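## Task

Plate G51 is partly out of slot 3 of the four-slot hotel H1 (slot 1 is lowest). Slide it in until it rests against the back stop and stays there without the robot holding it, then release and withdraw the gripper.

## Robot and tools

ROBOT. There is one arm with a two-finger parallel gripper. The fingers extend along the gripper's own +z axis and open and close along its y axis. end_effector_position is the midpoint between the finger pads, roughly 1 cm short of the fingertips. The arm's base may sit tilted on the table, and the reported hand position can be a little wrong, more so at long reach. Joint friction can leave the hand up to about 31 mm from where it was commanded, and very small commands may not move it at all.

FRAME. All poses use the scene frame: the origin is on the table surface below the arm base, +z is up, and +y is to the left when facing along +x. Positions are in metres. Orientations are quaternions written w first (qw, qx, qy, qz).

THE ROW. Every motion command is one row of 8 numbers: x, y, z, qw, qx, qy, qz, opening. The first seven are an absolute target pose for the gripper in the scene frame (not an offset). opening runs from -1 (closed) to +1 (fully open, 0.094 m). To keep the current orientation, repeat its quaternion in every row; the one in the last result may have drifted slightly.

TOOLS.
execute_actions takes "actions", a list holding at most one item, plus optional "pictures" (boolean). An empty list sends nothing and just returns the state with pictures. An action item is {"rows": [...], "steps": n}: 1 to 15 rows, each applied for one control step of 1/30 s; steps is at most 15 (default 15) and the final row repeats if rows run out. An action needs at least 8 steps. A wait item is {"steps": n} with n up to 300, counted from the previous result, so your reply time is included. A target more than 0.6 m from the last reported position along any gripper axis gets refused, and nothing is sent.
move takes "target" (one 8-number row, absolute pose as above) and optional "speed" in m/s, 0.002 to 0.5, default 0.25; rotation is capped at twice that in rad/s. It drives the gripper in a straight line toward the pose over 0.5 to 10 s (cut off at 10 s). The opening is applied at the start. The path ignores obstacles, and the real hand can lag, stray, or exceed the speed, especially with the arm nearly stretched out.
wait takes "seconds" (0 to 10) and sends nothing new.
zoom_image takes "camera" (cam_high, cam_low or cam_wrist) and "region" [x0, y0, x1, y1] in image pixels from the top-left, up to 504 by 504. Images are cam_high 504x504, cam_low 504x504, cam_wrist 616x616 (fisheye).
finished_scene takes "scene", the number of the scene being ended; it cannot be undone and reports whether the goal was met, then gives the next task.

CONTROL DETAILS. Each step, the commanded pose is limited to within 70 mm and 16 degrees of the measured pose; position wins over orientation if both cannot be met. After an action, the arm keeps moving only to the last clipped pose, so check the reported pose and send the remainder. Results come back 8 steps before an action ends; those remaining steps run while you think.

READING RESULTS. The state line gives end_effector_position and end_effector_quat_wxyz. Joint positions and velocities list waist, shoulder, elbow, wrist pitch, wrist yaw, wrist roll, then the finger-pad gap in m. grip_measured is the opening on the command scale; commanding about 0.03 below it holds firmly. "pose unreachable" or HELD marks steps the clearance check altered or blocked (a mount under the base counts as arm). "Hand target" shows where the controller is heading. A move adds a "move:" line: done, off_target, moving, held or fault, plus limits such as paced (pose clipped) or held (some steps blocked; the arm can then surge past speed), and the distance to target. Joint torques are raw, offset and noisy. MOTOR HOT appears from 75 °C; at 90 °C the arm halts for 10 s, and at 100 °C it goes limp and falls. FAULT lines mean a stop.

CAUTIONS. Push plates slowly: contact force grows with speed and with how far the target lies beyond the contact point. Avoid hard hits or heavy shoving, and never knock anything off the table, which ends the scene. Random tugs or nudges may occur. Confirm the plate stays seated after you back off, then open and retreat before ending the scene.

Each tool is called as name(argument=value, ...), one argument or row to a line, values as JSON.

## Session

execute_actions(
  actions=[],
)

Scene clock: 0.00 s of 7200.00 s.
end_effector_position=(+0.5561, -0.0029, +0.2979) grip_measured=+1.000 end_effector_quat_wxyz=(+0.542, -0.425, +0.701, -0.186)
Joint positions: [-0.346  2.319  1.153  1.029 -0.745 -0.205  0.094]
Joint velocities: [-0.022 -0.007  0.002 -0.022 -0.022  0.007  0.   ]
Joint torques (N m, as the arm reports them, + toward a larger angle): no reading
Hand target: +0.556, -0.003, +0.298; +0.542, -0.425, +0.701, -0.186

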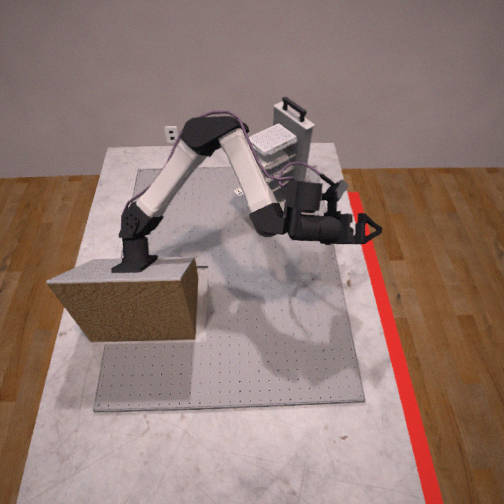

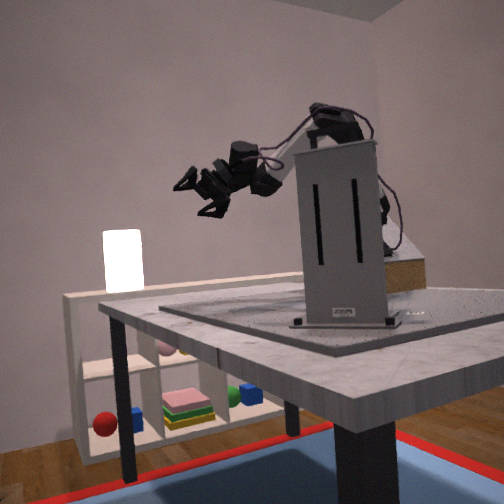

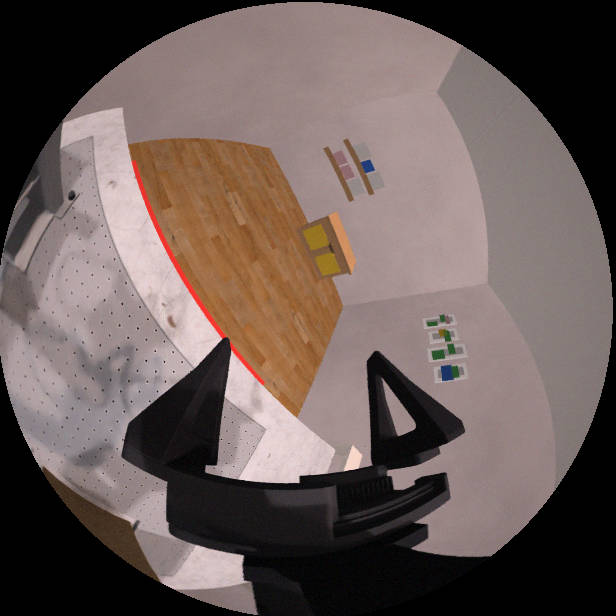

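move(
  target=[0.235,0.26,0.35,0.648,-0.165,0.687,0.281,-0.6],
)

zoom_image(
  camera="cam_high",
  region=[180, 90, 340, 230],
)

Scene clock: 3.63 s of 7200.00 s.
end_effector_position=(+0.2430, +0.2536, +0.3432) grip_measured=-0.598 end_effector_quat_wxyz=(+0.644, -0.155, +0.697, +0.275)
Joint positions: [-0.034  0.522  0.057  0.931 -0.479  1.085  0.019]
Joint velocities: [-0.007  0.012 -0.017  0.022 -0.037 -0.022  0.001]
Joint torques (N m, as the arm reports them, + toward a larger angle): [ 0.56 -0.12  7.72  1.29  0.67  0.04]
Hand target: +0.239, +0.262, +0.350; +0.649, -0.166, +0.688, +0.280
Off the commanded pose: 0.012 m, 2 deg.
Kept back: nothing.
move: off_target

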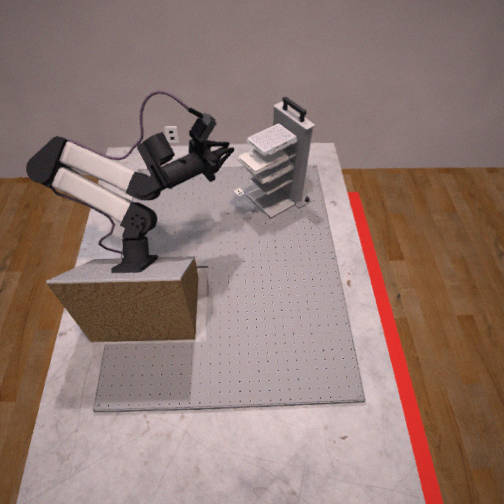

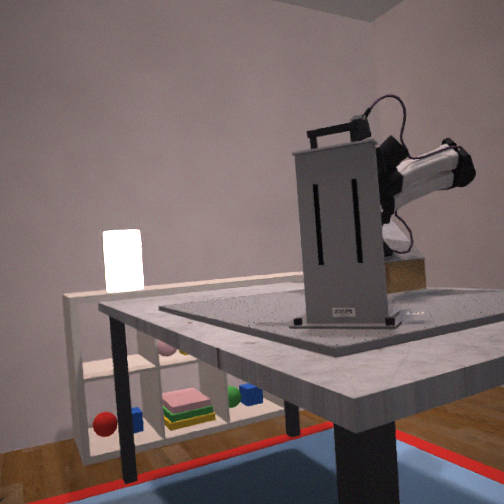

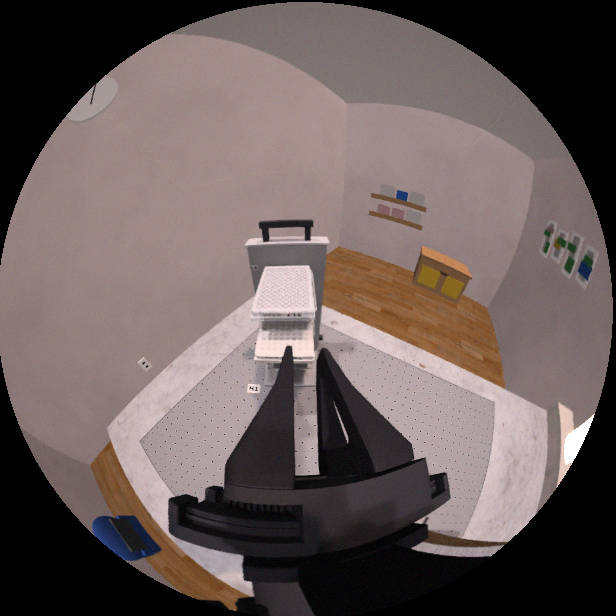

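Region (180, 90, 340, 230) of cam_high's 504x504 image, scaled by 3.150, with more detail than that image has; it fills the top 441 rows of this view, and the rest is white.

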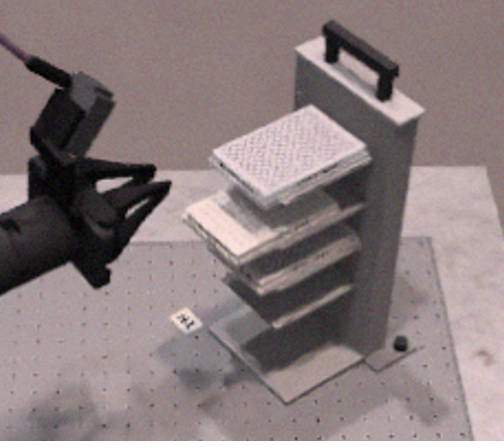

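move(
  target=[0.235,0.29,0.225,0.674,-0.092,0.70,0.212,-1],
  speed=0.12,
)

zoom_image(
  camera="cam_high",
  region=[180, 90, 340, 230],
)

Scene clock: 5.93 s of 7200.00 s.
end_effector_position=(+0.2355, +0.2891, +0.2279) grip_measured=-0.983 end_effector_quat_wxyz=(+0.673, -0.095, +0.704, +0.207)
Joint positions: [1.007 1.225 0.037 1.56  0.642 0.668 0.001]
Joint velocities: [-0.002 -0.007  0.007  0.066 -0.022  0.051  0.001]
Joint torques (N m, as the arm reports them, + toward a larger angle): [-0.89 -2.52  1.85  2.31  0.45 -0.05]
Hand target: +0.234, +0.290, +0.226; +0.672, -0.096, +0.704, +0.208
Off the commanded pose: 0.003 m, 1 deg.
joint sent to its limit — the command would take joint 4 (wrist pitch) past its upper limit, so that joint was sent only as far as its limit.
Kept back: nothing.
move: done

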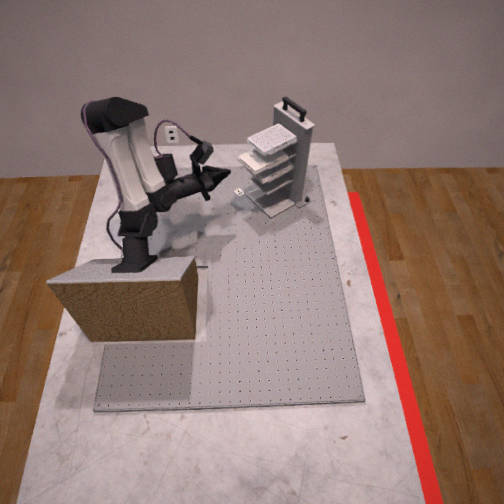

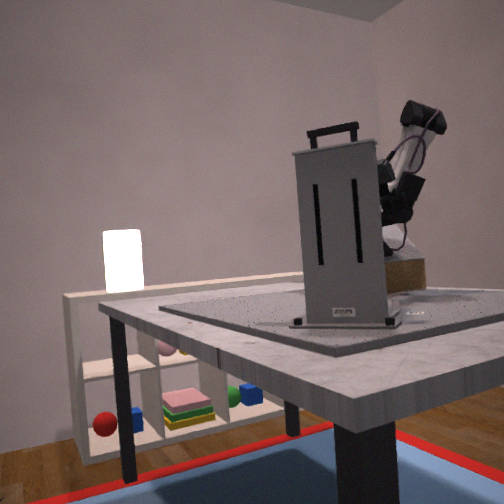

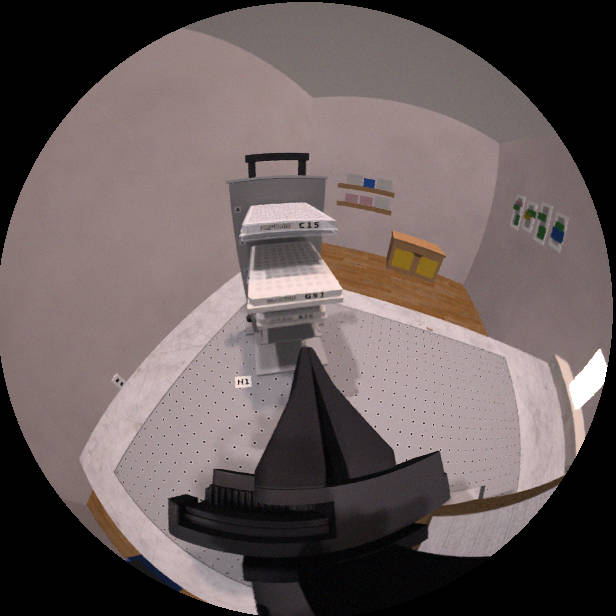

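Region (180, 90, 340, 230) of cam_high's 504x504 image, scaled by 3.150, with more detail than that image has; it fills the top 441 rows of this view, and the rest is white.

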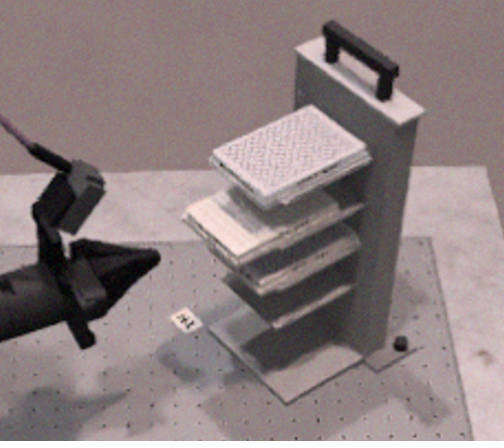

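move(
  target=[0.268,0.312,0.23,0.610,-0.110,0.756,0.203,-1],
  speed=0.06,
)

zoom_image(
  camera="cam_high",
  region=[180, 90, 340, 230],
)

Scene clock: 8.20 s of 7200.00 s.
end_effector_position=(+0.2654, +0.2993, +0.2136) grip_measured=-0.983 end_effector_quat_wxyz=(+0.599, -0.112, +0.771, +0.185)
Joint positions: [0.804 1.022 0.172 1.005 0.323 0.804 0.001]
Joint velocities: [-0.022 -0.002 -0.007  0.007 -0.051 -0.022  0.   ]
Joint torques (N m, as the arm reports them, + toward a larger angle): [-3.46 -4.57  6.82  2.05  0.48  0.12]
Hand target: +0.268, +0.311, +0.229; +0.611, -0.109, +0.757, +0.204
Off the commanded pose: 0.021 m, 3 deg.
Kept back: nothing.
move: off_target

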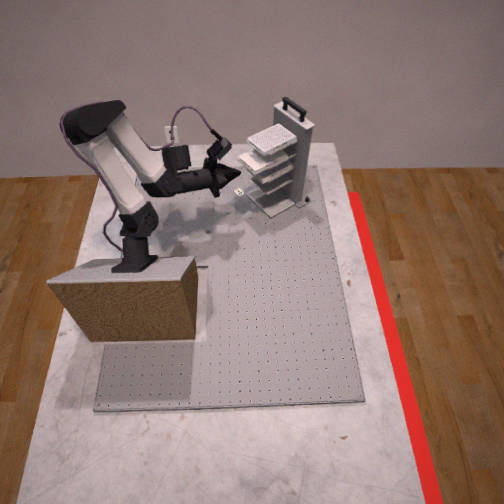

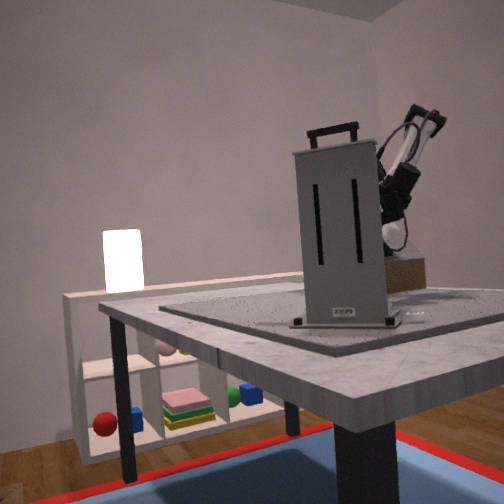

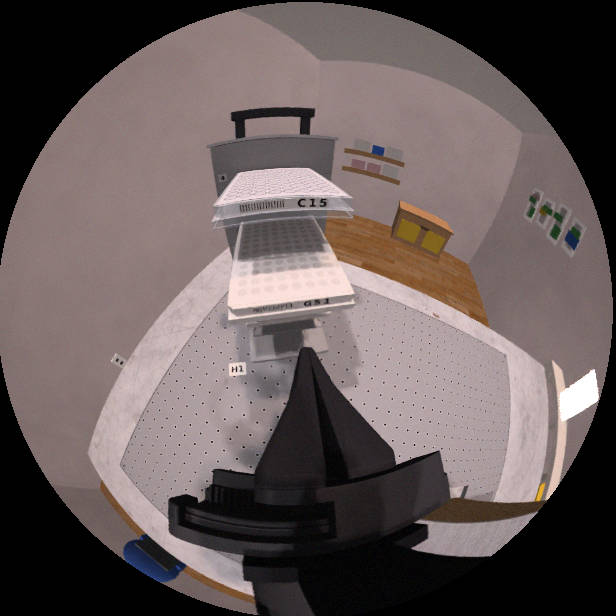

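Region (180, 90, 340, 230) of cam_high's 504x504 image, scaled by 3.150, with more detail than that image has; it fills the top 441 rows of this view, and the rest is white.

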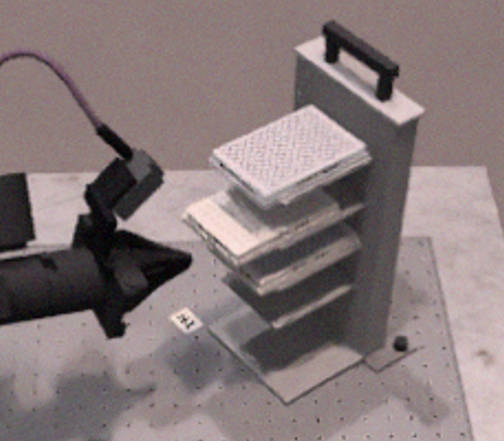

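Need a height of about 0.228.

move(
  target=[0.273,0.322,0.242,0.610,-0.110,0.756,0.203,-1],
  speed=0.03,
)

Scene clock: 9.93 s of 7200.00 s.
end_effector_position=(+0.2708, +0.3106, +0.2259) grip_measured=-0.983 end_effector_quat_wxyz=(+0.600, -0.112, +0.770, +0.186)
Joint positions: [0.777 0.973 0.231 0.899 0.296 0.808 0.001]
Joint velocities: [-0.007 -0.007 -0.022 -0.066  0.007 -0.022  0.   ]
Joint torques (N m, as the arm reports them, + toward a larger angle): [-3.45 -4.53  7.54  2.03  0.47  0.11]
Hand target: +0.273, +0.322, +0.242; +0.611, -0.110, +0.757, +0.203
Off the commanded pose: 0.020 m, 3 deg.
Kept back: nothing.
move: off_target

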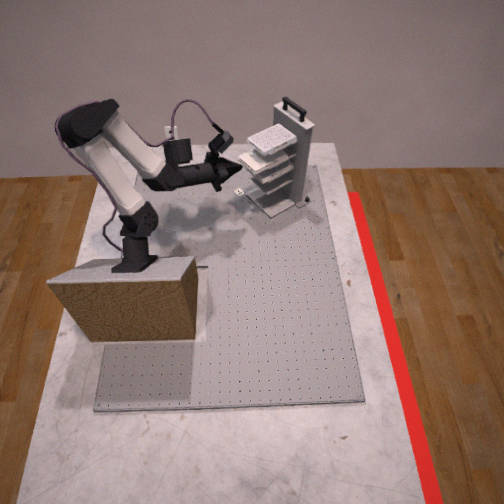

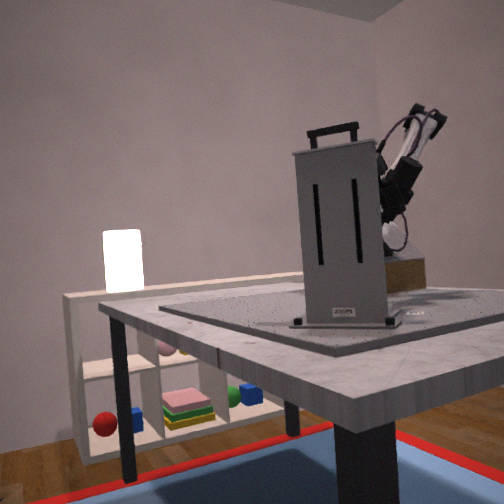

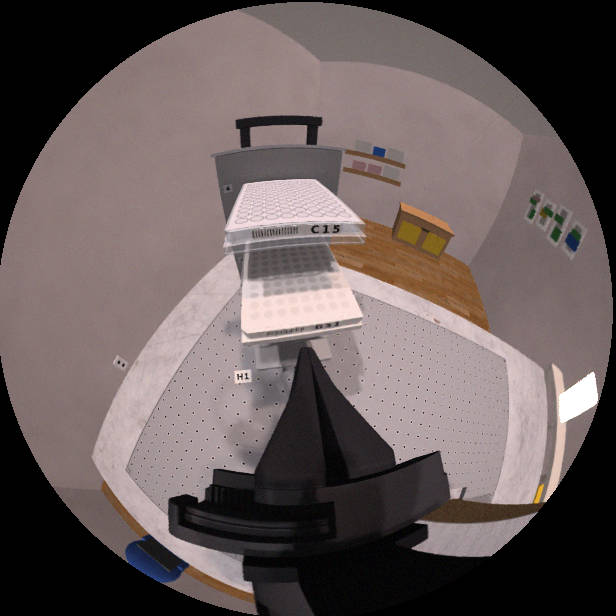

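move(
  target=[0.292,0.336,0.24,0.610,-0.110,0.756,0.203,-1],
  speed=0.02,
)

zoom_image(
  camera="cam_high",
  region=[180, 90, 340, 230],
)

Scene clock: 12.20 s of 7200.00 s.
end_effector_position=(+0.2862, +0.3261, +0.2298) grip_measured=-0.983 end_effector_quat_wxyz=(+0.602, -0.112, +0.767, +0.191)
Joint positions: [0.751 1.048 0.31  0.903 0.27  0.813 0.001]
Joint velocities: [-0.007 -0.002 -0.027  0.037 -0.037  0.007 -0.001]
Joint torques (N m, as the arm reports them, + toward a larger angle): [-3.79 -2.78  7.64  2.29  0.4   0.07]
Hand target: +0.292, +0.336, +0.240; +0.611, -0.110, +0.757, +0.203
Off the commanded pose: 0.015 m, 2 deg.
Kept back: nothing.
move: off_target

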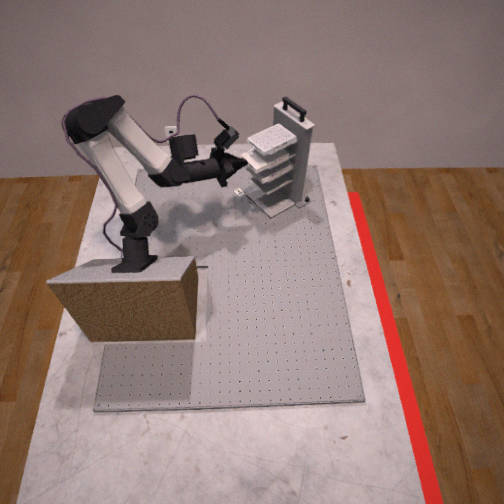

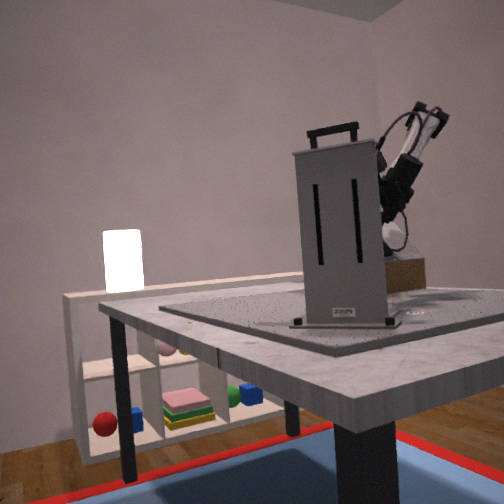

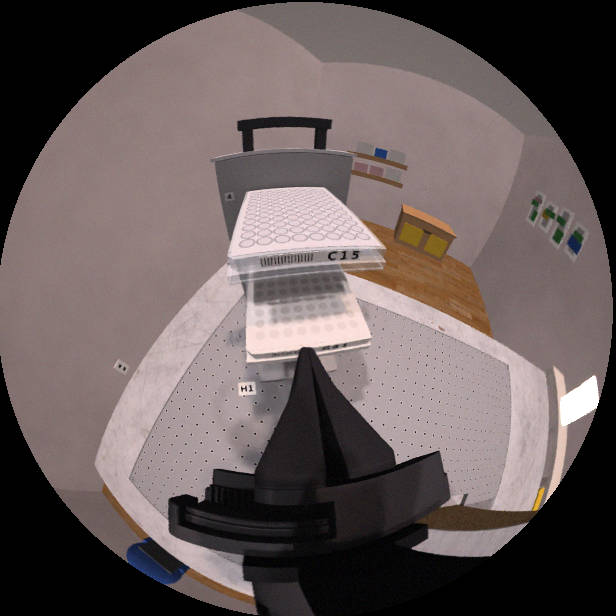

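Region (180, 90, 340, 230) of cam_high's 504x504 image, scaled by 3.150, with more detail than that image has; it fills the top 441 rows of this view, and the rest is white.

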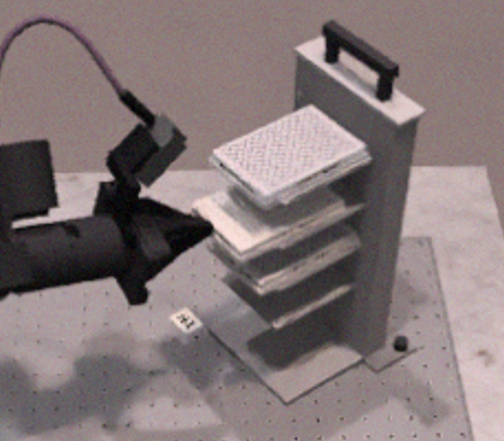

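Pushing; about 3 cm is left.

move(
  target=[0.319,0.356,0.237,0.610,-0.110,0.756,0.203,-1],
  speed=0.02,
)

zoom_image(
  camera="cam_high",
  region=[180, 90, 340, 230],
)

Scene clock: 14.90 s of 7200.00 s.
end_effector_position=(+0.3074, +0.3376, +0.2248) grip_measured=-0.983 end_effector_quat_wxyz=(+0.601, -0.110, +0.770, +0.185)
Joint positions: [0.727 1.16  0.396 0.915 0.252 0.819 0.001]
Joint velocities: [-0.007  0.007  0.007  0.081 -0.066 -0.022 -0.   ]
Joint torques (N m, as the arm reports them, + toward a larger angle): [-4.7  -2.09 10.1   2.3   0.35  0.1 ]
Hand target: +0.317, +0.355, +0.238; +0.611, -0.110, +0.757, +0.203
Off the commanded pose: 0.025 m, 3 deg.
Kept back: nothing.
move: off_target

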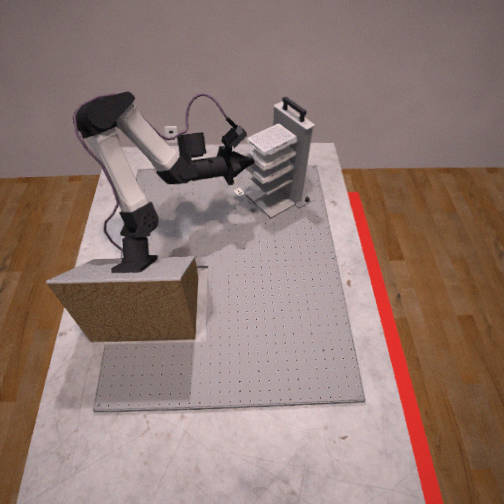

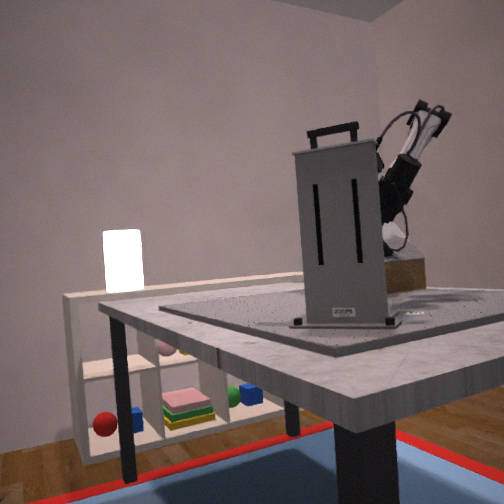

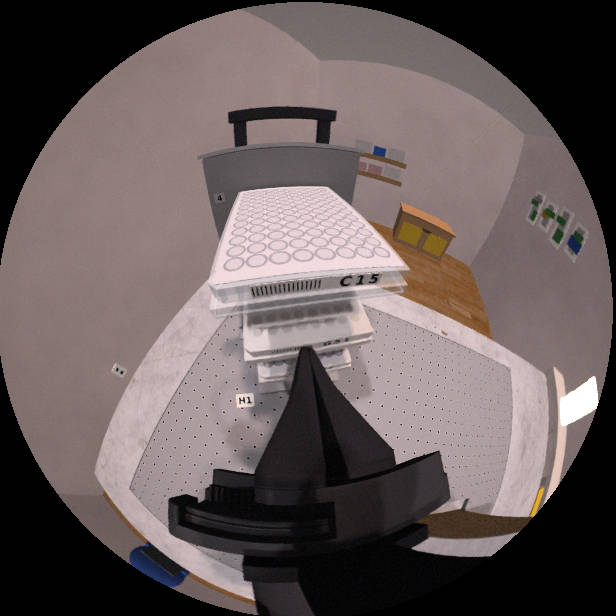

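Region (180, 90, 340, 230) of cam_high's 504x504 image, scaled by 3.150, with more detail than that image has; it fills the top 441 rows of this view, and the rest is white.

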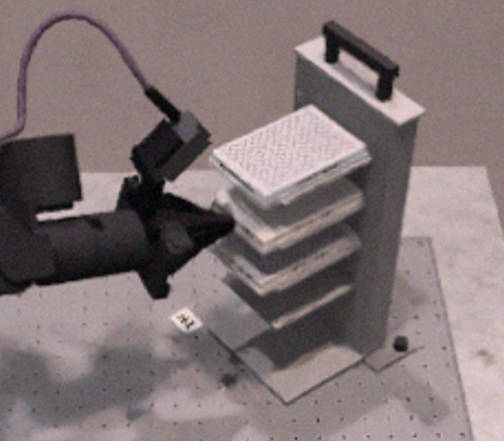

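Stalled, and the plate is aligned with the others.

move(
  target=[0.22,0.29,0.24,0.610,-0.110,0.756,0.203,-1],
  speed=0.15,
)

finished_scene(
  scene=2,
)

Scene clock: 16.53 s of 7200.00 s.
end_effector_position=(+0.2232, +0.2960, +0.2425) grip_measured=-0.983 end_effector_quat_wxyz=(+0.612, -0.110, +0.756, +0.206)
Joint positions: [0.937 0.614 0.106 0.73  0.462 0.775 0.001]
Joint velocities: [-0.007 -0.007 -0.002 -0.022  0.037 -0.051 -0.001]
Joint torques (N m, as the arm reports them, + toward a larger angle): [ 0.   -3.18  4.44  2.06  0.54 -0.01]
Hand target: +0.220, +0.291, +0.239; +0.611, -0.111, +0.757, +0.203
Off the commanded pose: 0.007 m, 0 deg.
Kept back: nothing.
move: done

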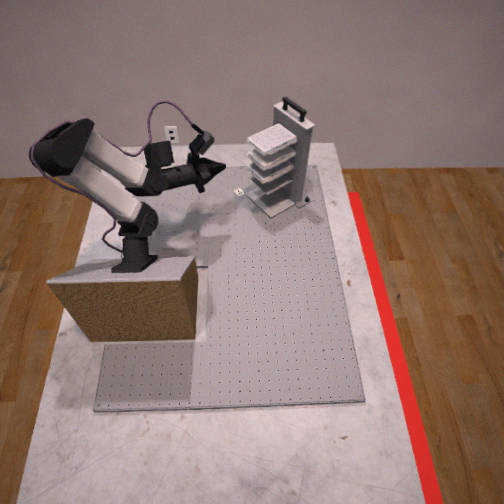

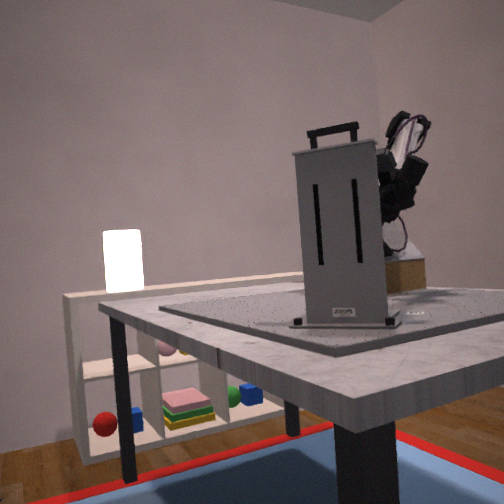

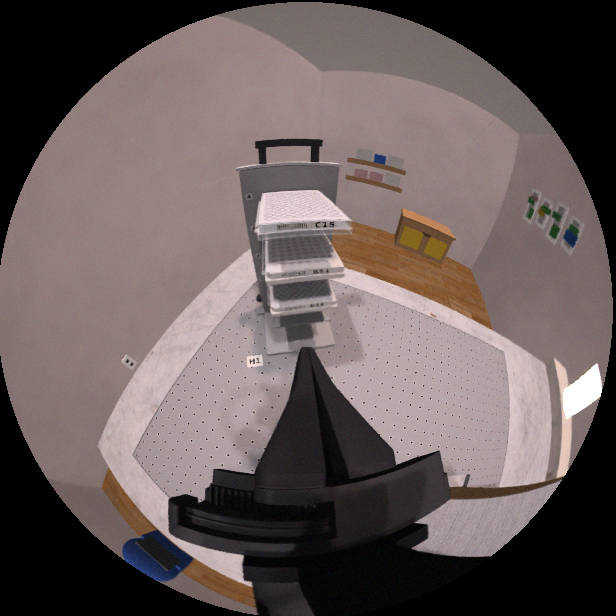

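The scene is finished: the task was done.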